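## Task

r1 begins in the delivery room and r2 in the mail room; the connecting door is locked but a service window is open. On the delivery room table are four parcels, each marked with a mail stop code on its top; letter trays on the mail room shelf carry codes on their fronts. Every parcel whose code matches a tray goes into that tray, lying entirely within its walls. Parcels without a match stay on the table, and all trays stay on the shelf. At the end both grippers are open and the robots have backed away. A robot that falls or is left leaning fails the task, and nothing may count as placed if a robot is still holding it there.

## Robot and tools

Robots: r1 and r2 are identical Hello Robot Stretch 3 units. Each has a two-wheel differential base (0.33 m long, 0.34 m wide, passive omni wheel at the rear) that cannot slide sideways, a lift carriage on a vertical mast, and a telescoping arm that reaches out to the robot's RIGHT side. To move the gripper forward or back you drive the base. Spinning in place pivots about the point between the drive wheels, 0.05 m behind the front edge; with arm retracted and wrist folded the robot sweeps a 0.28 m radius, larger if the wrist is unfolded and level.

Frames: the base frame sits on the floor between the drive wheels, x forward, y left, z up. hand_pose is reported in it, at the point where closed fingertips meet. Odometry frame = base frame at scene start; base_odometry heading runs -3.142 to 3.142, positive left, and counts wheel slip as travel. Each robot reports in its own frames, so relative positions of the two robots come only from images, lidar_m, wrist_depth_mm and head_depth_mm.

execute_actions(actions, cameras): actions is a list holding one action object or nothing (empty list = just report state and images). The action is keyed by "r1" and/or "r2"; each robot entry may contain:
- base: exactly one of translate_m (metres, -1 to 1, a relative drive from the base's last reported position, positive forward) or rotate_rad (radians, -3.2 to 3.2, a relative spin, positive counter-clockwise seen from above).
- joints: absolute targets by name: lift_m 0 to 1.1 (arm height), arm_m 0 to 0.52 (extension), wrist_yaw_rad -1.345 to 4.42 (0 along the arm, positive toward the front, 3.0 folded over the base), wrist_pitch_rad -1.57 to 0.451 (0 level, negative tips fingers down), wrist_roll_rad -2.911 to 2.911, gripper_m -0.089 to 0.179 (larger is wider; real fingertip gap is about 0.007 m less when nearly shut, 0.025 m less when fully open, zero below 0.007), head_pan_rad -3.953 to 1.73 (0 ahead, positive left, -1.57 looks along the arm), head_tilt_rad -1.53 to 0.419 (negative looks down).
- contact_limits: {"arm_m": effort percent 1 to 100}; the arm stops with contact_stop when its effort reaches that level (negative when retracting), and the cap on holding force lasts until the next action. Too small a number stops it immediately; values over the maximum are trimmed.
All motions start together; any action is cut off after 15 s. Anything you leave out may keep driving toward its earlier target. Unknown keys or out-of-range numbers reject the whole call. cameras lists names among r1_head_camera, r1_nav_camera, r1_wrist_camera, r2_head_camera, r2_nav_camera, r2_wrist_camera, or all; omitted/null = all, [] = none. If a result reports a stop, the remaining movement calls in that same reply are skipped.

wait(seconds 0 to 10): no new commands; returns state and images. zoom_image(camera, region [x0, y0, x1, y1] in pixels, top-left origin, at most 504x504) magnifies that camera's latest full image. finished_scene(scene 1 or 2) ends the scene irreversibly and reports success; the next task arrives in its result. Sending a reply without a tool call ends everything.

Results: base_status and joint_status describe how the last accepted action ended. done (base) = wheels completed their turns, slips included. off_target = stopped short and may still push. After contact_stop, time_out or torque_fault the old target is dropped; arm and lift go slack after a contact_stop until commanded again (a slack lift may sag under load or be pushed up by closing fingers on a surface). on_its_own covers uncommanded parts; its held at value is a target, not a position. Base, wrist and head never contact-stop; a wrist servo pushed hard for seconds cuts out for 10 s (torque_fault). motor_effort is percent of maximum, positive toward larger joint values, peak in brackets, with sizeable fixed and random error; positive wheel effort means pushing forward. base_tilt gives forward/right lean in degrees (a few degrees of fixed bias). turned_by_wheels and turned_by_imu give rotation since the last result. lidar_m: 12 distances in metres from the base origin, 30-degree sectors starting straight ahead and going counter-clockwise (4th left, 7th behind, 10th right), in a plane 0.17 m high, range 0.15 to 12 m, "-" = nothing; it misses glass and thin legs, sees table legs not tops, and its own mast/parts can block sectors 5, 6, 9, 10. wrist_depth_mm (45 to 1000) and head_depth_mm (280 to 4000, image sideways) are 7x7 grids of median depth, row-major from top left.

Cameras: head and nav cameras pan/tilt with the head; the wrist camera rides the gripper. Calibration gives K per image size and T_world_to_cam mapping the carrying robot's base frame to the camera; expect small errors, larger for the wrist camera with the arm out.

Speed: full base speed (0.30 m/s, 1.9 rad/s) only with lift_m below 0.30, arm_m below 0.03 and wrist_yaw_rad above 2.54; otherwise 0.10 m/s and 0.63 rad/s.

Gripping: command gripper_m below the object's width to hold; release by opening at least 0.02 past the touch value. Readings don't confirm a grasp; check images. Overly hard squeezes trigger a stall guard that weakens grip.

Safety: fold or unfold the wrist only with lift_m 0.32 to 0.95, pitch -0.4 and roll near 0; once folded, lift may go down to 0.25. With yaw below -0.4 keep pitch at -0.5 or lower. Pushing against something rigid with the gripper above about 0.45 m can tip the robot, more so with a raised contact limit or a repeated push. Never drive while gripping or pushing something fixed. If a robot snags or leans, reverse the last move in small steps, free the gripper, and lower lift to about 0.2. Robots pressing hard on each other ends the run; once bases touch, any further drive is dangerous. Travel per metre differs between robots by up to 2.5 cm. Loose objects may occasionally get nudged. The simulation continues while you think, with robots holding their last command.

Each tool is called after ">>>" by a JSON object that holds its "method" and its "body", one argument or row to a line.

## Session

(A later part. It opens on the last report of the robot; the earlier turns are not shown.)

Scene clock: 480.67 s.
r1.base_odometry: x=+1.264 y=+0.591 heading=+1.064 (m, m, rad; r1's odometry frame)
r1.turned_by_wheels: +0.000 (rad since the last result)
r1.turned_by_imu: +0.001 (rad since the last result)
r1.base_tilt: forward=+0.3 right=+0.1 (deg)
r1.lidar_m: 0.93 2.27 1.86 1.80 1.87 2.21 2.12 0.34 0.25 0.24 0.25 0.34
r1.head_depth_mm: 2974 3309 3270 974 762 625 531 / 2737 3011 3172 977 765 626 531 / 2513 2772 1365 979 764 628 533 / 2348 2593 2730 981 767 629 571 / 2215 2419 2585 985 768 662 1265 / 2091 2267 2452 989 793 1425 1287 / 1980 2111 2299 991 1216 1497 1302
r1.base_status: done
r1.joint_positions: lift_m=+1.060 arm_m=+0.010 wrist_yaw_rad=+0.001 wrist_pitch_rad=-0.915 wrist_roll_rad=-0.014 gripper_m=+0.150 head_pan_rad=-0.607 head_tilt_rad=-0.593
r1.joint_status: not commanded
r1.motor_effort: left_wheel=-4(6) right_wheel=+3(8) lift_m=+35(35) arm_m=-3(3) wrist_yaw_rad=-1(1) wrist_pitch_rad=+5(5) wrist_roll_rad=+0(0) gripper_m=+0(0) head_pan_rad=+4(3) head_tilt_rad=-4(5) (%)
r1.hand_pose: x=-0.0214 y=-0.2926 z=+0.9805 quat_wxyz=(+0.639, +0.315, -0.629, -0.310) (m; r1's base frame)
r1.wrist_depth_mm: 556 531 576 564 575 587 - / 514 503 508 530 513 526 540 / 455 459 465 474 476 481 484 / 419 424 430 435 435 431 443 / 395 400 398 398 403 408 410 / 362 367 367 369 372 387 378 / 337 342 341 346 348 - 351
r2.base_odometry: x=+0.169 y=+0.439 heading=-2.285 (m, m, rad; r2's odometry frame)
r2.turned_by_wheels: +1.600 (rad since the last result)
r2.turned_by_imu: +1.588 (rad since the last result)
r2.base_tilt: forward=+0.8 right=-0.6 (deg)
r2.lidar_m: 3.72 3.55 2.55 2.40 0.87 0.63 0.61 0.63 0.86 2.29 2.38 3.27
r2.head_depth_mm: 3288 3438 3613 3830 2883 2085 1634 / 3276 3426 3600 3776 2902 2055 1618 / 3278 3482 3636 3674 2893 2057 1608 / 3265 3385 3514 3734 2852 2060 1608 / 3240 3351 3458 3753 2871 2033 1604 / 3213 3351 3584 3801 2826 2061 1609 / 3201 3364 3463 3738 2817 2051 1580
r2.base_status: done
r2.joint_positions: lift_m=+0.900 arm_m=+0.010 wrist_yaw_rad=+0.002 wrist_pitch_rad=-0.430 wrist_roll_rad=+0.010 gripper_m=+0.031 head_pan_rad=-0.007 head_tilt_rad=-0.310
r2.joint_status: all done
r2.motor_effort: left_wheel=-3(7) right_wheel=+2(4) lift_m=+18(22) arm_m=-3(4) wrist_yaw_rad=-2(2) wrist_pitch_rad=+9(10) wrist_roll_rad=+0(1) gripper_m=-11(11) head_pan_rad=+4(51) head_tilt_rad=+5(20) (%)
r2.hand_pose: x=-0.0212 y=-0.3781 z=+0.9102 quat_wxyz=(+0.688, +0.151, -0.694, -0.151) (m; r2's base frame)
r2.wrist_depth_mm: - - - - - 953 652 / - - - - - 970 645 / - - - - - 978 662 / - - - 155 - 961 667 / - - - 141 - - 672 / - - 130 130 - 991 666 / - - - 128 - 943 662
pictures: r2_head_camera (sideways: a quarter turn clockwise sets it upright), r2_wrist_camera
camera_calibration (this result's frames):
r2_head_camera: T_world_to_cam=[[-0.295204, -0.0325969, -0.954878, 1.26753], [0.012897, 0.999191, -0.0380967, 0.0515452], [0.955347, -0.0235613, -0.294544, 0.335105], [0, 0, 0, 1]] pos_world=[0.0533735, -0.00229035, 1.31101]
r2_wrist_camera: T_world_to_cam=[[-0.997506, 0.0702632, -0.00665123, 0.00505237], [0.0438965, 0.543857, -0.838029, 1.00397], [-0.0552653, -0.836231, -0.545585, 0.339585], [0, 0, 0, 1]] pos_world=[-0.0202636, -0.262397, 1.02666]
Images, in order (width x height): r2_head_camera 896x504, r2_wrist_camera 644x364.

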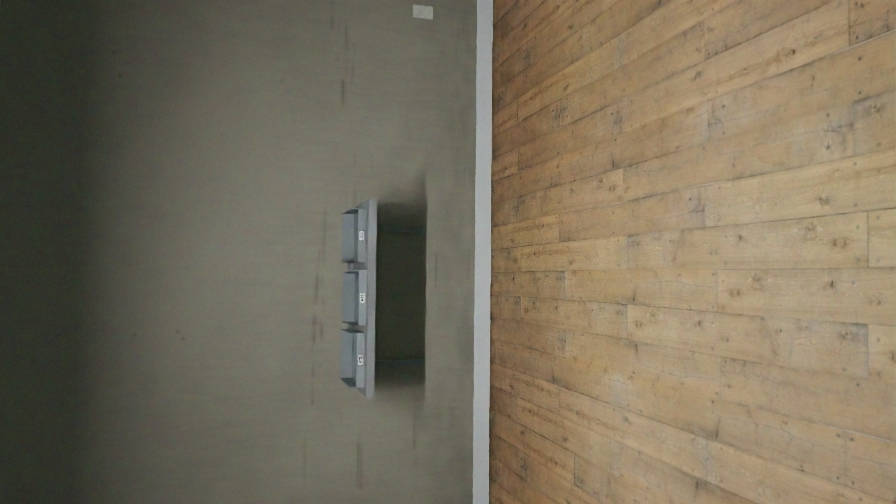

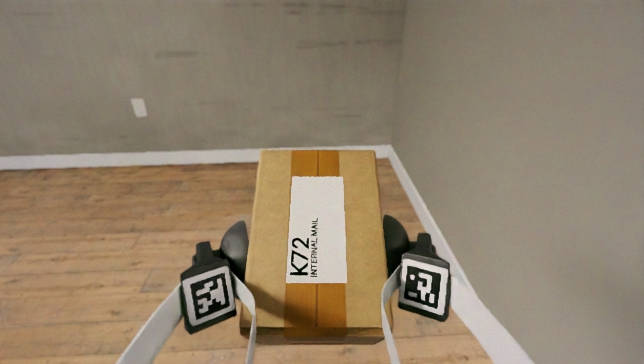

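>>> {"method": "execute_actions", "body": {
  "actions": [
    {"r1":{"base":{"translate_m":0.2},"joints":{"head_pan_rad":-1.4,"head_tilt_rad":-0.6}},"r2":{"base":{"rotate_rad":0.19},"joints":{"wrist_yaw_rad":2.7}}}
  ],
  "cameras": ["r1_head_camera","r1_wrist_camera","r2_head_camera"]
}}

Scene clock: 495.23 s.
r1.base_odometry: x=+1.361 y=+0.766 heading=+1.064 (m, m, rad; r1's odometry frame)
r1.turned_by_wheels: +0.000 (rad since the last result)
r1.turned_by_imu: +0.000 (rad since the last result)
r1.base_tilt: forward=+0.3 right=+0.1 (deg)
r1.lidar_m: 1.99 2.07 1.87 1.80 1.87 2.41 2.32 0.34 0.25 0.24 0.25 0.34
r1.head_depth_mm: 2509 2681 - - - - - / 2547 2781 2968 - 717 - - / 2595 2841 3022 979 765 612 532 / 2610 2844 3045 981 767 599 533 / 2657 2925 3117 986 769 629 535 / 2724 2949 3162 985 771 632 537 / 2757 3022 3197 951 771 632 537
r1.base_status: done
r1.joint_positions: lift_m=+1.060 arm_m=+0.010 wrist_yaw_rad=+0.001 wrist_pitch_rad=-0.915 wrist_roll_rad=-0.014 gripper_m=+0.150 head_pan_rad=-1.393 head_tilt_rad=-0.593
r1.joint_status: all done
r1.motor_effort: left_wheel=-4(5) right_wheel=+3(7) lift_m=+35(35) arm_m=-3(3) wrist_yaw_rad=-2(1) wrist_pitch_rad=+5(5) wrist_roll_rad=+0(0) gripper_m=+0(1) head_pan_rad=-2(31) head_tilt_rad=-4(4) (%)
r1.hand_pose: x=-0.0214 y=-0.2926 z=+0.9805 quat_wxyz=(+0.639, +0.315, -0.629, -0.310) (m; r1's base frame)
r1.wrist_depth_mm: 565 567 573 568 586 573 595 / 506 513 517 512 522 526 525 / 460 465 466 470 475 477 482 / 421 423 432 435 441 441 447 / 387 402 394 397 402 411 416 / 360 371 371 369 375 379 380 / 335 339 343 346 345 - 348
r2.base_odometry: x=+0.169 y=+0.439 heading=-2.095 (m, m, rad; r2's odometry frame)
r2.turned_by_wheels: +0.190 (rad since the last result)
r2.turned_by_imu: +0.190 (rad since the last result)
r2.base_tilt: forward=+0.8 right=-0.6 (deg)
r2.lidar_m: 3.73 3.03 2.48 1.42 0.74 0.61 0.61 0.68 1.08 2.29 2.55 3.75
r2.head_depth_mm: 3160 3300 3506 3593 2894 2070 1627 / 3214 3334 3422 3682 2853 2066 1615 / 3269 3403 3597 3751 2818 2071 1612 / 3255 3502 3701 3786 2858 2077 1598 / 3340 3526 3756 3869 2837 2053 1612 / 3410 3528 3719 3884 2805 2033 1611 / 3400 3580 3898 - 2815 2039 1607
r2.base_status: done
r2.joint_positions: lift_m=+0.900 arm_m=+0.010 wrist_yaw_rad=+2.697 wrist_pitch_rad=-0.429 wrist_roll_rad=+0.010 gripper_m=+0.031 head_pan_rad=-0.007 head_tilt_rad=-0.310
r2.joint_status: all done
r2.motor_effort: left_wheel=-3(8) right_wheel=+2(4) lift_m=+18(18) arm_m=-3(3) wrist_yaw_rad=+5(6) wrist_pitch_rad=+9(9) wrist_roll_rad=+1(1) gripper_m=-12(11) head_pan_rad=+4(3) head_tilt_rad=+4(3) (%)
r2.hand_pose: x=+0.0747 y=+0.0461 z=+0.9104 quat_wxyz=(+0.300, +0.710, -0.007, +0.637) (m; r2's base frame)
r2.wrist_depth_mm: - - - - - - - / - - - - - - - / - - - - - - - / - - - 156 - - - / - - - 141 - - - / - - 130 130 - - - / - - - 128 - - -
pictures: r1_head_camera (sideways: a quarter turn clockwise sets it upright), r1_wrist_camera, r2_head_camera (sideways: a quarter turn clockwise sets it upright)
camera_calibration (this result's frames):
r1_head_camera: T_world_to_cam=[[-0.0653496, 0.541416, -0.838211, 1.11723], [0.989076, 0.14637, 0.0174316, -0.0237061], [0.132127, -0.827916, -0.545067, 0.663373], [0, 0, 0, 1]] pos_world=[0.00880824, -0.052199, 1.29847]
r1_wrist_camera: T_world_to_cam=[[-0.997147, -0.0585644, 0.0476243, -0.0943421], [-0.0742747, 0.873733, -0.480701, 0.764054], [-0.0134589, -0.482867, -0.87559, 0.881861], [0, 0, 0, 1]] pos_world=[-0.0254542, -0.247282, 1.14392]
r2_head_camera: T_world_to_cam=[[-0.295179, -0.032602, -0.954885, 1.26754], [0.0128814, 0.999191, -0.0380966, 0.0515451], [0.955355, -0.0235455, -0.294521, 0.335074], [0, 0, 0, 1]] pos_world=[0.0533733, -0.00228956, 1.31101]
Images, in order (width x height): r1_head_camera 896x504, r1_wrist_camera 644x364, r2_head_camera 896x504.

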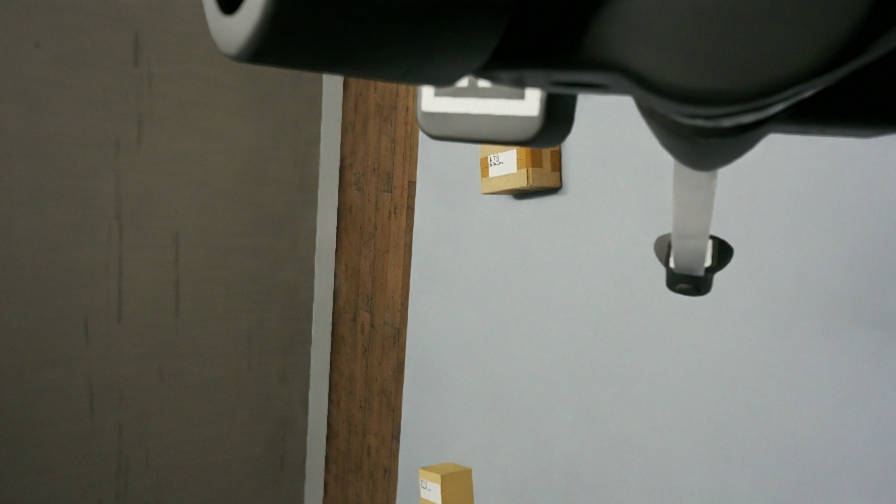

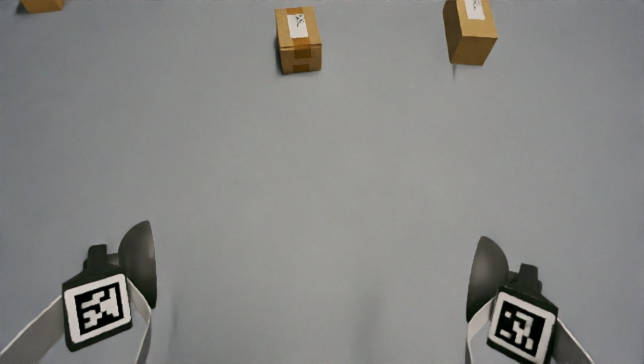

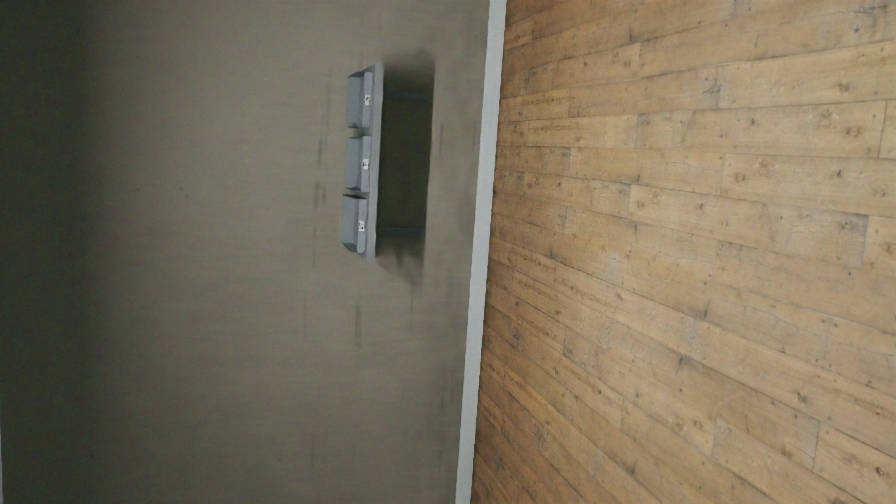

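>>> {"method": "execute_actions", "body": {
  "actions": [
    {"r1":{"base":{"translate_m":0.46}},"r2":{"base":{"translate_m":1.0},"joints":{"lift_m":0.28}}}
  ],
  "cameras": ["r2_head_camera","r2_nav_camera","r1_wrist_camera"]
}}

Scene clock: 510.50 s.
r1.base_odometry: x=+1.584 y=+1.168 heading=+1.064 (m, m, rad; r1's odometry frame)
r1.turned_by_wheels: +0.000 (rad since the last result)
r1.turned_by_imu: +0.001 (rad since the last result)
r1.base_tilt: forward=+0.3 right=+0.1 (deg)
r1.lidar_m: 1.53 1.60 1.86 1.80 1.87 2.56 0.93 0.34 0.25 0.24 0.25 0.34
r1.head_depth_mm: 2504 2709 - - - - - / 2556 2802 3042 - 720 - - / 2587 2823 3023 978 765 612 533 / 2634 2851 3098 983 768 598 535 / 2640 2917 3137 986 770 631 535 / 2695 2924 3199 1028 770 633 536 / 2734 3003 3221 2421 771 634 537
r1.base_status: done
r1.joint_positions: lift_m=+1.060 arm_m=+0.010 wrist_yaw_rad=+0.001 wrist_pitch_rad=-0.915 wrist_roll_rad=-0.014 gripper_m=+0.150 head_pan_rad=-1.393 head_tilt_rad=-0.593
r1.joint_status: not commanded
r1.motor_effort: left_wheel=-4(4) right_wheel=+3(8) lift_m=+35(35) arm_m=-3(3) wrist_yaw_rad=-1(1) wrist_pitch_rad=+5(5) wrist_roll_rad=+0(0) gripper_m=+0(0) head_pan_rad=-2(2) head_tilt_rad=-3(5) (%)
r1.hand_pose: x=-0.0214 y=-0.2926 z=+0.9805 quat_wxyz=(+0.639, +0.315, -0.629, -0.310) (m; r1's base frame)
r1.wrist_depth_mm: - 560 579 575 580 599 572 / - 518 520 518 516 538 511 / 473 459 471 473 480 481 484 / 432 425 427 434 433 442 439 / 394 395 396 399 393 403 408 / 362 368 367 372 375 375 380 / 335 338 346 349 348 - 353
r2.base_odometry: x=-0.332 y=-0.427 heading=-2.095 (m, m, rad; r2's odometry frame)
r2.turned_by_wheels: +0.000 (rad since the last result)
r2.turned_by_imu: +0.003 (rad since the last result)
r2.base_tilt: forward=+1.0 right=-0.7 (deg)
r2.lidar_m: 2.74 2.80 2.28 2.28 1.93 1.60 1.59 1.77 2.49 2.48 2.76 2.75
r2.head_depth_mm: 2301 2422 2538 2657 2755 2082 1633 / 2347 2458 2571 2719 2795 2045 1631 / 2358 2483 2657 2739 2834 2073 1617 / 2423 2547 2661 2798 2853 2080 1613 / 2444 2580 2732 2835 2775 2056 1603 / 2492 2630 2751 2859 2822 2024 1601 / 2508 2651 2826 3017 2796 2036 1591
r2.base_status: done
r2.joint_positions: lift_m=+0.280 arm_m=+0.010 wrist_yaw_rad=+2.697 wrist_pitch_rad=-0.429 wrist_roll_rad=+0.010 gripper_m=+0.031 head_pan_rad=-0.007 head_tilt_rad=-0.309
r2.joint_status: all done
r2.motor_effort: left_wheel=-3(8) right_wheel=+2(5) lift_m=+18(17) arm_m=-3(3) wrist_yaw_rad=+2(3) wrist_pitch_rad=+9(9) wrist_roll_rad=+0(0) gripper_m=-10(11) head_pan_rad=+4(4) head_tilt_rad=+3(3) (%)
r2.hand_pose: x=+0.0746 y=+0.0462 z=+0.2904 quat_wxyz=(+0.299, +0.710, -0.007, +0.637) (m; r2's base frame)
r2.wrist_depth_mm: - - - - - - - / - - - - - - - / - - - - - - - / 827 807 835 155 796 806 814 / 652 652 619 141 645 635 631 / - 540 130 130 - 522 523 / - - 124 128 429 447 440
pictures: r1_wrist_camera, r2_head_camera (sideways: a quarter turn clockwise sets it upright), r2_nav_camera (sideways: a quarter turn counterclockwise sets it upright)
camera_calibration (this result's frames):
r1_wrist_camera: T_world_to_cam=[[-0.997147, -0.0585646, 0.0476245, -0.0943422], [-0.0742748, 0.873733, -0.480701, 0.764054], [-0.013459, -0.482867, -0.87559, 0.881861], [0, 0, 0, 1]] pos_world=[-0.0254541, -0.247282, 1.14392]
r2_head_camera: T_world_to_cam=[[-0.294244, -0.0326201, -0.955174, 1.26791], [0.0128793, 0.999191, -0.0380908, 0.0515376], [0.955644, -0.0235099, -0.293586, 0.333855], [0, 0, 0, 1]] pos_world=[0.0533645, -0.00228764, 1.31105]
r2_nav_camera: T_world_to_cam=[[0.324781, -0.0231755, 0.945505, -1.18682], [-0.0117063, -0.999722, -0.0204833, 0.0722209], [0.945717, -0.00441574, -0.324962, 0.368791], [0, 0, 0, 1]] pos_world=[0.0375305, 0.0463241, 1.24347]
Images, in order (width x height): r1_wrist_camera 644x364, r2_head_camera 896x504, r2_nav_camera 672x504.

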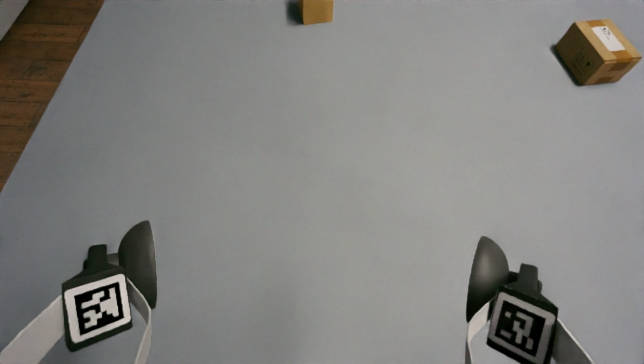

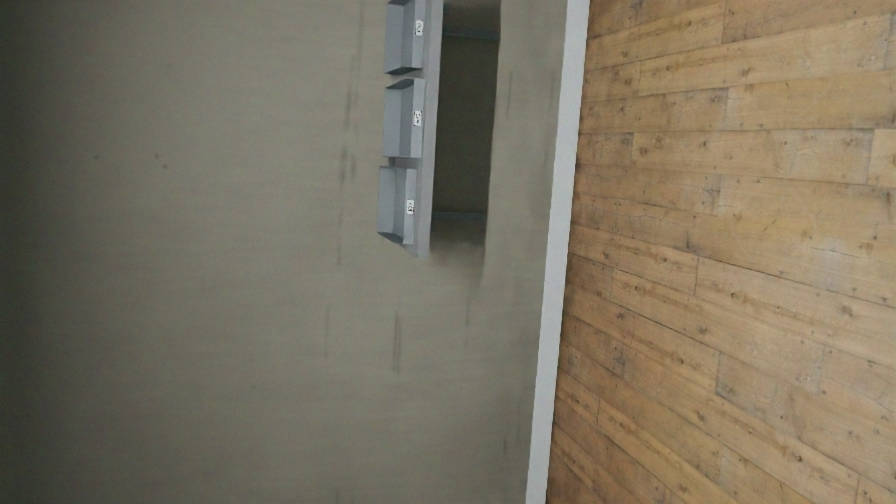

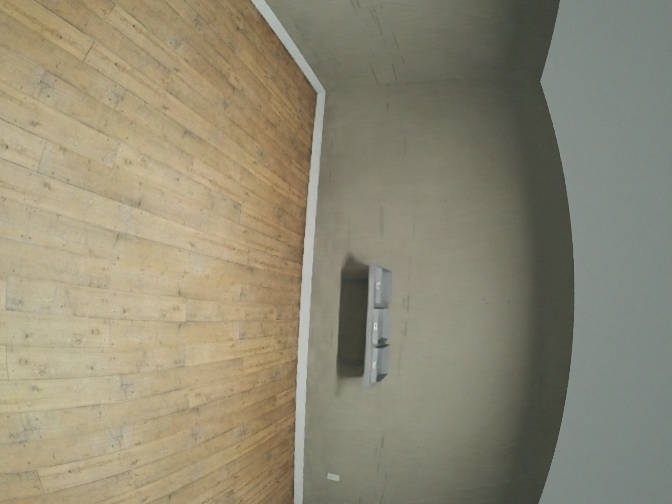

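>>> {"method": "execute_actions", "body": {
  "actions": [
    {"r1":{"joints":{"arm_m":0.4,"lift_m":0.97}},"r2":{"base":{"translate_m":1.0}}}
  ],
  "cameras": ["r1_wrist_camera"]
}}

>>> {"method": "execute_actions", "body": {
  "actions": [
    {"r2":{"base":{"translate_m":1.0},"joints":{"head_pan_rad":-0.3,"head_tilt_rad":-0.5}}}
  ],
  "cameras": ["r2_head_camera","r2_nav_camera"]
}}

Scene clock: 521.83 s.
r1.base_odometry: x=+1.584 y=+1.168 heading=+1.064 (m, m, rad; r1's odometry frame)
r1.turned_by_wheels: +0.000 (rad since the last result)
r1.turned_by_imu: -0.001 (rad since the last result)
r1.base_tilt: forward=+0.3 right=+0.1 (deg)
r1.lidar_m: 1.53 1.59 1.87 1.80 1.87 2.56 0.92 0.34 0.25 0.24 0.25 0.34
r1.head_depth_mm: 2529 2667 2880 976 762 626 532 / 2539 2727 - 904 765 627 532 / 2582 2802 3041 908 764 629 533 / 2616 2848 3057 982 766 629 532 / 2666 2900 3158 987 769 631 533 / 2688 2965 3186 1025 768 631 536 / 2739 2960 3182 2413 772 633 537
r1.base_status: not commanded
r1.joint_positions: lift_m=+0.970 arm_m=+0.400 wrist_yaw_rad=+0.001 wrist_pitch_rad=-0.914 wrist_roll_rad=-0.014 gripper_m=+0.150 head_pan_rad=-1.393 head_tilt_rad=-0.593
r1.joint_status: all done
r1.motor_effort: left_wheel=-3(4) right_wheel=+3(3) lift_m=+16(33) arm_m=+4(5) wrist_yaw_rad=-1(1) wrist_pitch_rad=+5(5) wrist_roll_rad=+0(0) gripper_m=+0(0) head_pan_rad=-2(2) head_tilt_rad=-5(4) (%)
r1.hand_pose: x=-0.0214 y=-0.6819 z=+0.8915 quat_wxyz=(+0.639, +0.315, -0.629, -0.310) (m; r1's base frame)
r1.wrist_depth_mm: - - - - - - - / 380 390 389 392 400 401 408 / 354 353 359 363 364 366 367 / 322 325 328 293 333 334 339 / 299 307 301 303 308 310 315 / 281 279 282 280 281 290 289 / - 256 261 263 265 - 271
r2.base_odometry: x=-0.833 y=-1.292 heading=-2.095 (m, m, rad; r2's odometry frame)
r2.turned_by_wheels: +0.000 (rad since the last result)
r2.turned_by_imu: +0.002 (rad since the last result)
r2.base_tilt: forward=+0.9 right=-0.7 (deg)
r2.lidar_m: 1.76 1.96 2.13 2.12 2.34 2.58 2.57 2.86 2.67 2.66 2.14 1.76
r2.head_depth_mm: 1469 1542 1604 1652 1776 1865 1614 / 1491 1564 1635 1683 1811 1896 1619 / 1537 1602 1684 1717 1832 1931 1611 / 1545 1617 1701 1796 1884 1978 1605 / 1566 1633 1716 1803 1897 1977 1612 / 1584 1670 1739 1857 1957 2018 1606 / 1611 1683 1790 1872 1993 2035 1612
r2.base_status: done
r2.joint_positions: lift_m=+0.280 arm_m=+0.010 wrist_yaw_rad=+2.697 wrist_pitch_rad=-0.429 wrist_roll_rad=+0.010 gripper_m=+0.031 head_pan_rad=-0.007 head_tilt_rad=-0.309
r2.joint_status: not commanded
r2.motor_effort: left_wheel=-3(8) right_wheel=+2(5) lift_m=+18(18) arm_m=-3(3) wrist_yaw_rad=+2(2) wrist_pitch_rad=+9(9) wrist_roll_rad=+0(0) gripper_m=-11(11) head_pan_rad=+5(3) head_tilt_rad=+4(4) (%)
r2.hand_pose: x=+0.0746 y=+0.0462 z=+0.2904 quat_wxyz=(+0.299, +0.710, -0.007, +0.637) (m; r2's base frame)
r2.wrist_depth_mm: - - - - - - - / - - - - - - - / - - - - - - - / 831 824 807 155 816 814 797 / 656 649 620 142 639 638 623 / - 534 130 130 - 528 523 / - - 124 128 435 444 444
pictures: r1_wrist_camera
camera_calibration (this result's frames):
r1_wrist_camera: T_world_to_cam=[[-0.997149, -0.0585192, 0.0476345, -0.11288], [-0.0742424, 0.87365, -0.480857, 1.06144], [-0.0134765, -0.483023, -0.875504, 0.615704], [0, 0, 0, 1]] pos_world=[-0.0254575, -0.636531, 1.05483]
Images, in order (width x height): r1_wrist_camera 644x364.

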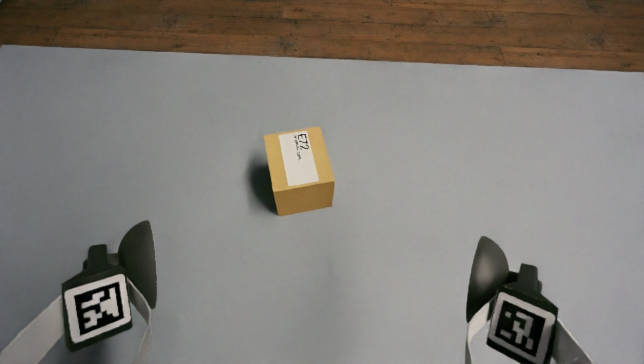

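Scene clock: 526.93 s.
r1.base_odometry: x=+1.584 y=+1.168 heading=+1.064 (m, m, rad; r1's odometry frame)
r1.turned_by_wheels: +0.000 (rad since the last result)
r1.turned_by_imu: -0.001 (rad since the last result)
r1.base_tilt: forward=+0.3 right=+0.1 (deg)
r1.lidar_m: 1.53 1.59 1.86 1.79 1.86 2.56 0.93 0.34 0.25 0.24 0.25 0.34
r1.head_depth_mm: 2487 2670 2853 972 762 625 531 / 2557 2729 - 906 764 627 531 / 2569 2810 3036 907 764 628 532 / 2624 2854 3100 985 768 629 534 / 2662 2905 3182 983 768 630 535 / 2645 2964 3136 1031 770 630 536 / 2747 2988 3200 2430 772 633 537
r1.base_status: not commanded
r1.joint_positions: lift_m=+0.970 arm_m=+0.400 wrist_yaw_rad=+0.001 wrist_pitch_rad=-0.914 wrist_roll_rad=-0.014 gripper_m=+0.150 head_pan_rad=-1.393 head_tilt_rad=-0.593
r1.joint_status: not commanded
r1.motor_effort: left_wheel=-3(4) right_wheel=+3(3) lift_m=+16(16) arm_m=+4(3) wrist_yaw_rad=-2(1) wrist_pitch_rad=+4(5) wrist_roll_rad=+0(0) gripper_m=+1(0) head_pan_rad=-2(2) head_tilt_rad=-5(5) (%)
r1.hand_pose: x=-0.0214 y=-0.6819 z=+0.8915 quat_wxyz=(+0.639, +0.315, -0.629, -0.310) (m; r1's base frame)
r1.wrist_depth_mm: - - - - - - - / 386 389 394 399 403 402 408 / 350 353 352 359 364 367 370 / 322 323 325 294 331 338 336 / 295 303 298 304 305 308 311 / 279 278 282 284 286 290 288 / - 258 262 264 265 - 268
r2.base_odometry: x=-1.334 y=-2.158 heading=-2.095 (m, m, rad; r2's odometry frame)
r2.turned_by_wheels: +0.000 (rad since the last result)
r2.turned_by_imu: +0.001 (rad since the last result)
r2.base_tilt: forward=+0.9 right=-0.6 (deg)
r2.lidar_m: 0.78 0.86 1.38 1.93 2.15 3.47 3.55 3.47 2.86 1.81 0.95 0.78
r2.head_depth_mm: 657 711 773 851 817 667 559 / 648 700 763 833 841 693 554 / 639 693 752 824 838 687 545 / 634 684 742 812 837 689 566 / 626 677 734 803 846 733 596 / 619 664 722 788 869 964 1086 / 610 659 714 780 849 948 1060
r2.base_status: done
r2.joint_positions: lift_m=+0.280 arm_m=+0.010 wrist_yaw_rad=+2.698 wrist_pitch_rad=-0.429 wrist_roll_rad=+0.010 gripper_m=+0.031 head_pan_rad=-0.293 head_tilt_rad=-0.495
r2.joint_status: all done
r2.motor_effort: left_wheel=-3(8) right_wheel=+2(5) lift_m=+18(18) arm_m=-3(3) wrist_yaw_rad=+3(4) wrist_pitch_rad=+9(9) wrist_roll_rad=+0(0) gripper_m=-12(11) head_pan_rad=-4(32) head_tilt_rad=-2(18) (%)
r2.hand_pose: x=+0.0746 y=+0.0462 z=+0.2904 quat_wxyz=(+0.299, +0.710, -0.007, +0.637) (m; r2's base frame)
r2.wrist_depth_mm: - - - - - 846 655 / - - - - - 886 667 / - - - - - 901 685 / 835 831 806 155 801 827 686 / 653 652 619 141 634 633 632 / - 525 130 130 - 524 515 / - - 124 128 434 448 444
pictures: r2_head_camera (sideways: a quarter turn clockwise sets it upright), r2_nav_camera (sideways: a quarter turn counterclockwise sets it upright)
camera_calibration (this result's frames):
r2_head_camera: T_world_to_cam=[[-0.455534, 0.101213, -0.884446, 1.17659], [0.287442, 0.957023, -0.0385286, 0.0504235], [0.842536, -0.271778, -0.465049, 0.55768], [0, 0, 0, 1]] pos_world=[0.0516191, -0.0157777, 1.30192]
r2_nav_camera: T_world_to_cam=[[0.46687, -0.162688, 0.869233, -1.08817], [-0.296842, -0.954733, -0.0192553, 0.0723567], [0.833017, -0.249035, -0.494028, 0.589485], [0, 0, 0, 1]] pos_world=[0.0384606, 0.0388512, 1.23849]
Images, in order (width x height): r2_head_camera 896x504, r2_nav_camera 672x504.

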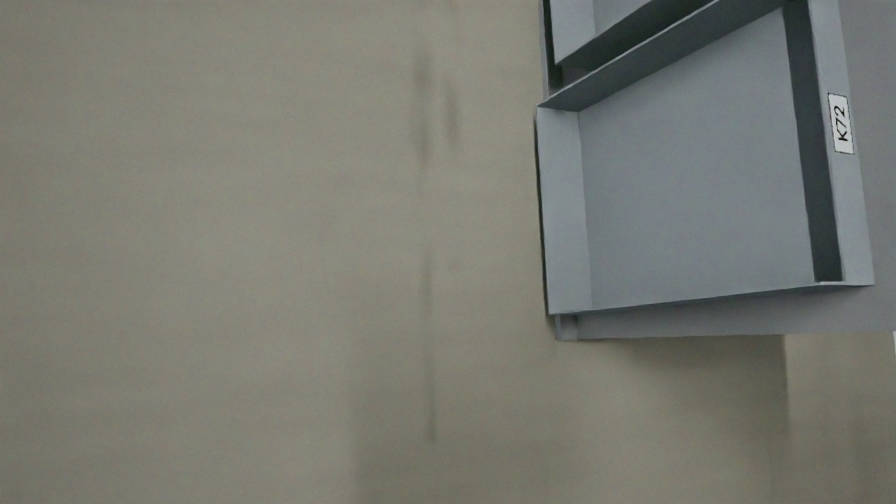

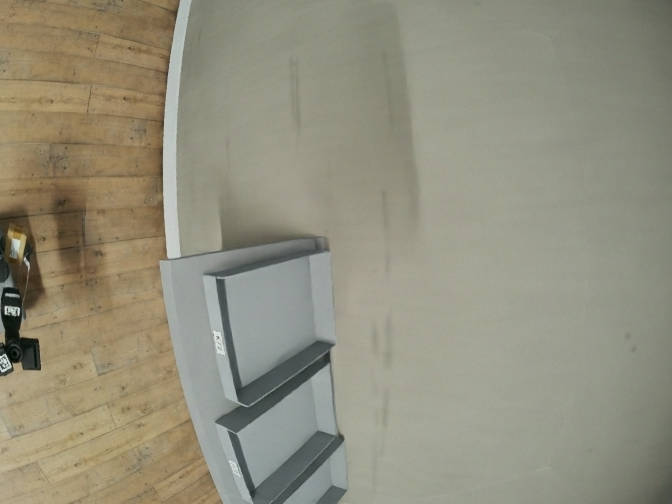

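>>> {"method": "execute_actions", "body": {
  "actions": [
    {"r2":{"base":{"rotate_rad":1.42},"joints":{"lift_m":0.93,"head_pan_rad":-1.57,"head_tilt_rad":-0.7}}}
  ],
  "cameras": ["r1_wrist_camera","r2_head_camera","r2_nav_camera"]
}}

>>> {"method": "zoom_image", "body": {
  "camera": "r1_wrist_camera",
  "region": [255, 115, 345, 220]
}}

Scene clock: 548.17 s.
r1.base_odometry: x=+1.584 y=+1.168 heading=+1.064 (m, m, rad; r1's odometry frame)
r1.turned_by_wheels: +0.000 (rad since the last result)
r1.turned_by_imu: -0.001 (rad since the last result)
r1.base_tilt: forward=+0.3 right=+0.1 (deg)
r1.lidar_m: 1.54 1.59 1.86 1.80 1.87 2.58 0.92 0.34 0.25 0.24 0.25 0.34
r1.head_depth_mm: 2517 2673 2848 975 761 624 532 / 2520 2738 - 903 763 628 532 / 2595 2833 3046 905 765 626 534 / 2602 2874 3083 983 766 629 533 / 2652 2907 3148 983 767 631 534 / 2689 2955 3207 1030 771 630 535 / 2746 3025 3209 2434 771 634 537
r1.base_status: not commanded
r1.joint_positions: lift_m=+0.970 arm_m=+0.400 wrist_yaw_rad=+0.001 wrist_pitch_rad=-0.914 wrist_roll_rad=-0.014 gripper_m=+0.150 head_pan_rad=-1.393 head_tilt_rad=-0.593
r1.joint_status: not commanded
r1.motor_effort: left_wheel=-4(4) right_wheel=+3(3) lift_m=+16(16) arm_m=+4(3) wrist_yaw_rad=-1(1) wrist_pitch_rad=+5(5) wrist_roll_rad=+0(0) gripper_m=+1(0) head_pan_rad=-3(1) head_tilt_rad=-5(5) (%)
r1.hand_pose: x=-0.0214 y=-0.6819 z=+0.8915 quat_wxyz=(+0.639, +0.315, -0.629, -0.310) (m; r1's base frame)
r1.wrist_depth_mm: - - - - - - - / 386 386 387 394 394 403 400 / 348 352 358 364 361 370 364 / 319 327 326 295 331 336 335 / 294 302 303 306 305 309 309 / 282 281 281 286 284 286 288 / - 260 265 265 266 - 269
r2.base_odometry: x=-1.334 y=-2.158 heading=-0.676 (m, m, rad; r2's odometry frame)
r2.turned_by_wheels: +1.420 (rad since the last result)
r2.turned_by_imu: +1.409 (rad since the last result)
r2.base_tilt: forward=+0.8 right=-0.7 (deg)
r2.lidar_m: 1.93 2.03 2.80 3.55 3.73 2.93 2.76 1.07 0.80 0.78 0.81 1.14
r2.head_depth_mm: 641 708 798 827 - - 1185 / 641 714 801 829 725 - 1182 / 641 714 801 829 710 - - / 643 715 806 889 1001 - - / 644 716 805 925 1031 - 1198 / 647 720 811 925 1077 1251 1224 / 647 721 811 931 1090 1314 1220
r2.base_status: done
r2.joint_positions: lift_m=+0.930 arm_m=+0.010 wrist_yaw_rad=+2.698 wrist_pitch_rad=-0.429 wrist_roll_rad=+0.010 gripper_m=+0.031 head_pan_rad=-1.563 head_tilt_rad=-0.692
r2.joint_status: all done
r2.motor_effort: left_wheel=-3(11) right_wheel=+2(5) lift_m=+24(25) arm_m=-3(3) wrist_yaw_rad=+2(3) wrist_pitch_rad=+9(9) wrist_roll_rad=+0(0) gripper_m=-11(11) head_pan_rad=-3(54) head_tilt_rad=-4(18) (%)
r2.hand_pose: x=+0.0746 y=+0.0462 z=+0.9400 quat_wxyz=(+0.299, +0.710, -0.007, +0.637) (m; r2's base frame)
r2.wrist_depth_mm: - - - - - - - / - - - - - - - / - - - - - - - / - - - 155 - - - / - - - 141 - - - / - - 130 130 - - - / - - - 128 - - -
pictures: r1_wrist_camera, r2_head_camera (sideways: a quarter turn clockwise sets it upright), r2_nav_camera (sideways: a quarter turn counterclockwise sets it upright)
camera_calibration (this result's frames):
r1_wrist_camera: T_world_to_cam=[[-0.997149, -0.0585194, 0.0476346, -0.112881], [-0.0742426, 0.87365, -0.480857, 1.06144], [-0.0134765, -0.483023, -0.875504, 0.615704], [0, 0, 0, 1]] pos_world=[-0.0254575, -0.636531, 1.05483]
r2_head_camera: T_world_to_cam=[[-0.0396122, 0.62924, -0.776201, 1.03292], [0.999157, 0.0165865, -0.0375443, 0.0447907], [-0.0107499, -0.777034, -0.629367, 0.776668], [0, 0, 0, 1]] pos_world=[0.00451233, -0.0472, 1.29224]
r2_nav_camera: T_world_to_cam=[[-0.0157707, -0.654751, 0.75568, -0.937183], [-0.999843, 0.0041977, -0.0172292, 0.0740026], [0.00810874, -0.755833, -0.654715, 0.803565], [0, 0, 0, 1]] pos_world=[0.052695, -0.00657195, 1.23559]
Images, in order (width x height): r1_wrist_camera 644x364, r2_head_camera 896x504, r2_nav_camera 672x504.

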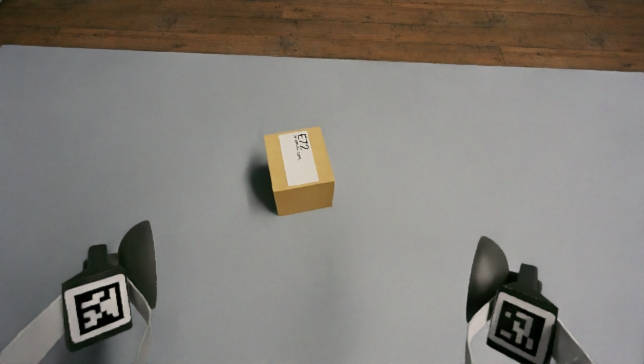

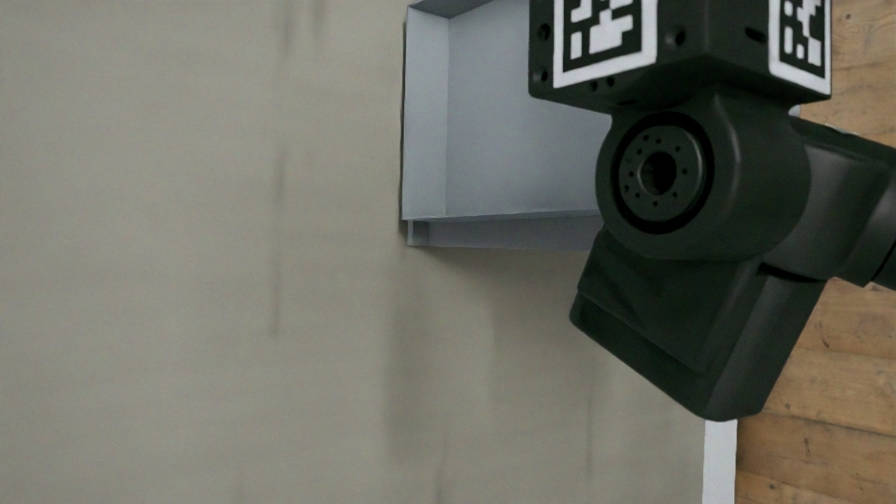

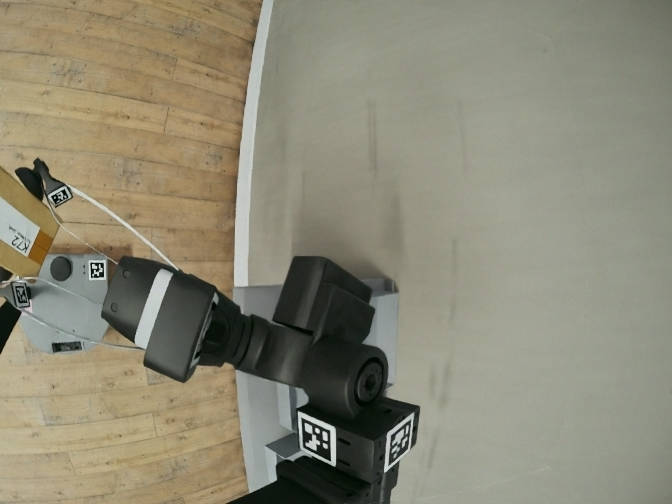

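Region (255, 115, 345, 220) of r1_wrist_camera's 644x364 image, scaled by 4.800; it fills the left 432 columns of this view, and the rest is white.

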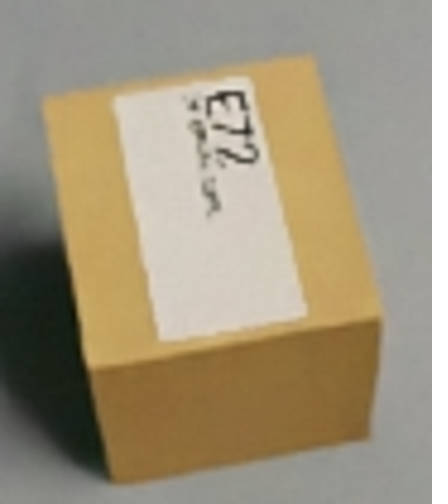

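>>> {"method": "execute_actions", "body": {
  "actions": [
    {"r1":{"joints":{"arm_m":0.47,"wrist_pitch_rad":-1.2}},"r2":{"base":{"translate_m":-0.146},"joints":{"wrist_yaw_rad":0.0}}}
  ],
  "cameras": ["r1_wrist_camera","r2_head_camera","r2_wrist_camera"]
}}

>>> {"method": "zoom_image", "body": {
  "camera": "r1_wrist_camera",
  "region": [240, 60, 400, 260]
}}

Scene clock: 560.60 s.
r1.base_odometry: x=+1.584 y=+1.168 heading=+1.064 (m, m, rad; r1's odometry frame)
r1.turned_by_wheels: +0.000 (rad since the last result)
r1.turned_by_imu: -0.001 (rad since the last result)
r1.base_tilt: forward=+0.3 right=+0.0 (deg)
r1.lidar_m: 1.53 1.59 1.86 1.80 1.87 2.56 0.93 0.34 0.25 0.24 0.25 0.34
r1.head_depth_mm: 2514 2642 2963 975 759 626 533 / 2547 2730 - 938 763 626 533 / 2567 2820 3069 947 764 627 533 / 2634 2867 3130 980 766 629 533 / 2682 2888 3132 984 768 629 534 / 2692 2990 3170 1029 769 630 535 / 2722 2993 3208 2412 772 634 537
r1.base_status: not commanded
r1.joint_positions: lift_m=+0.970 arm_m=+0.470 wrist_yaw_rad=+0.001 wrist_pitch_rad=-1.199 wrist_roll_rad=-0.014 gripper_m=+0.150 head_pan_rad=-1.393 head_tilt_rad=-0.593
r1.joint_status: all done
r1.motor_effort: left_wheel=-4(4) right_wheel=+3(3) lift_m=+16(16) arm_m=+3(6) wrist_yaw_rad=-1(1) wrist_pitch_rad=+0(0) wrist_roll_rad=+0(0) gripper_m=+0(0) head_pan_rad=-2(2) head_tilt_rad=-5(4) (%)
r1.hand_pose: x=-0.0215 y=-0.6851 z=+0.8616 quat_wxyz=(+0.588, +0.402, -0.579, -0.396) (m; r1's base frame)
r1.wrist_depth_mm: 297 301 299 300 300 306 306 / 289 290 288 286 292 295 293 / 276 278 279 231 279 282 284 / 271 271 271 270 272 270 274 / 260 261 259 265 266 266 265 / 254 254 255 255 255 257 257 / - 242 246 248 247 - 249
r2.base_odometry: x=-1.448 y=-2.066 heading=-0.676 (m, m, rad; r2's odometry frame)
r2.turned_by_wheels: +0.000 (rad since the last result)
r2.turned_by_imu: +0.001 (rad since the last result)
r2.base_tilt: forward=+0.8 right=-0.7 (deg)
r2.lidar_m: 2.08 2.17 3.01 3.56 3.73 2.79 2.70 1.07 0.80 0.77 0.81 1.13
r2.head_depth_mm: 635 708 793 806 - - - / 639 706 797 802 713 - - / 639 708 800 825 - - - / 641 713 801 824 - - - / 641 713 801 826 671 566 1175 / 642 714 804 908 752 574 1189 / 643 715 806 925 1079 1307 1208
r2.base_status: done
r2.joint_positions: lift_m=+0.930 arm_m=+0.010 wrist_yaw_rad=+0.003 wrist_pitch_rad=-0.429 wrist_roll_rad=+0.010 gripper_m=+0.031 head_pan_rad=-1.563 head_tilt_rad=-0.692
r2.joint_status: all done
r2.motor_effort: left_wheel=-3(8) right_wheel=+2(2) lift_m=+24(24) arm_m=-3(3) wrist_yaw_rad=-3(4) wrist_pitch_rad=+9(9) wrist_roll_rad=+0(0) gripper_m=-12(11) head_pan_rad=-5(3) head_tilt_rad=-4(4) (%)
r2.hand_pose: x=-0.0208 y=-0.3782 z=+0.9400 quat_wxyz=(+0.688, +0.151, -0.694, -0.150) (m; r2's base frame)
r2.wrist_depth_mm: 463 459 466 467 462 473 477 / 491 497 500 511 512 509 510 / 539 541 549 548 554 557 560 / 595 600 555 155 500 519 508 / 661 666 394 141 395 462 440 / 732 740 130 130 - 368 376 / 820 818 308 128 311 274 320
pictures: r1_wrist_camera, r2_head_camera (sideways: a quarter turn clockwise sets it upright), r2_wrist_camera
camera_calibration (this result's frames):
r1_wrist_camera: T_world_to_cam=[[-0.99715, -0.0693781, 0.0296329, -0.103683], [-0.0741523, 0.973643, -0.215687, 0.889925], [-0.0138879, -0.217269, -0.976013, 0.85669], [0, 0, 0, 1]] pos_world=[-0.0255003, -0.68753, 1.03116]
r2_head_camera: T_world_to_cam=[[-0.0396121, 0.62924, -0.776201, 1.03292], [0.999157, 0.0165864, -0.0375443, 0.0447907], [-0.01075, -0.777034, -0.629367, 0.776668], [0, 0, 0, 1]] pos_world=[0.00451233, -0.0472, 1.29224]
r2_wrist_camera: T_world_to_cam=[[-0.997623, 0.0685794, -0.00671934, 0.00505731], [0.0429831, 0.543113, -0.838559, 1.0292], [-0.0538585, -0.836854, -0.54477, 0.354816], [0, 0, 0, 1]] pos_world=[-0.0200832, -0.262391, 1.05637]
Images, in order (width x height): r1_wrist_camera 644x364, r2_head_camera 896x504, r2_wrist_camera 644x364.

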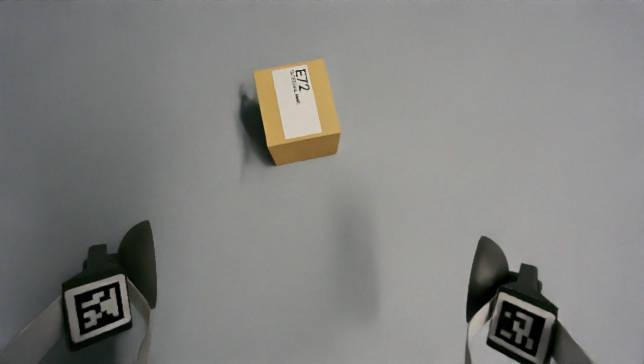

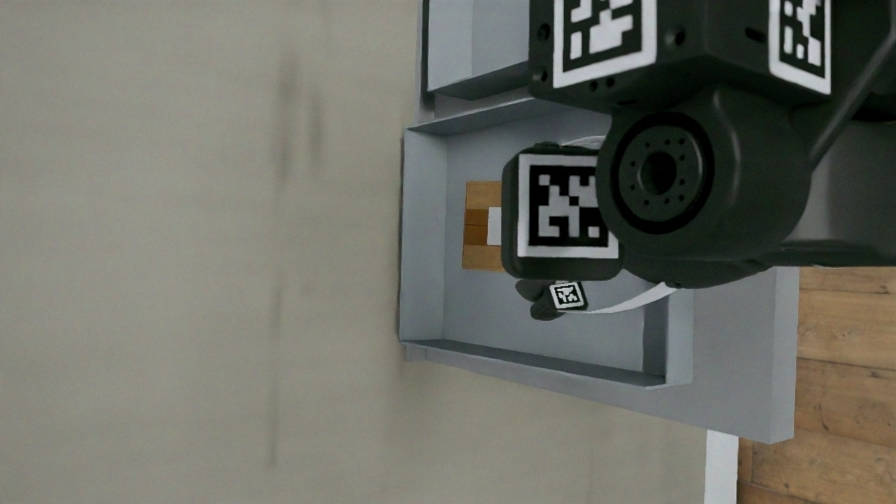

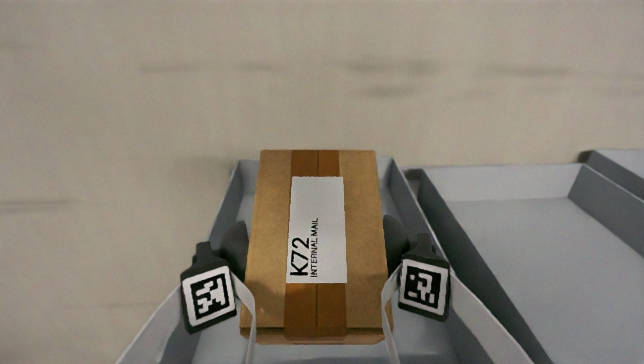

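Region (240, 60, 400, 260) of r1_wrist_camera's 644x364 image, scaled by 2.520; it fills the left 403 columns of this view, and the rest is white.

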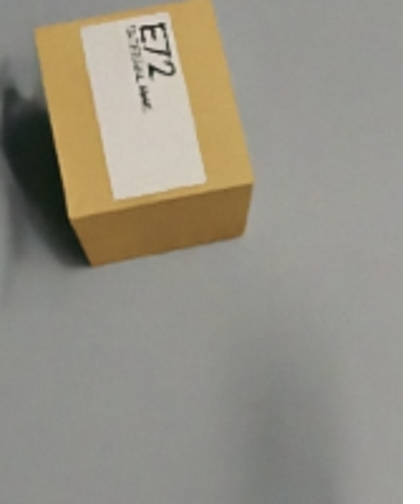

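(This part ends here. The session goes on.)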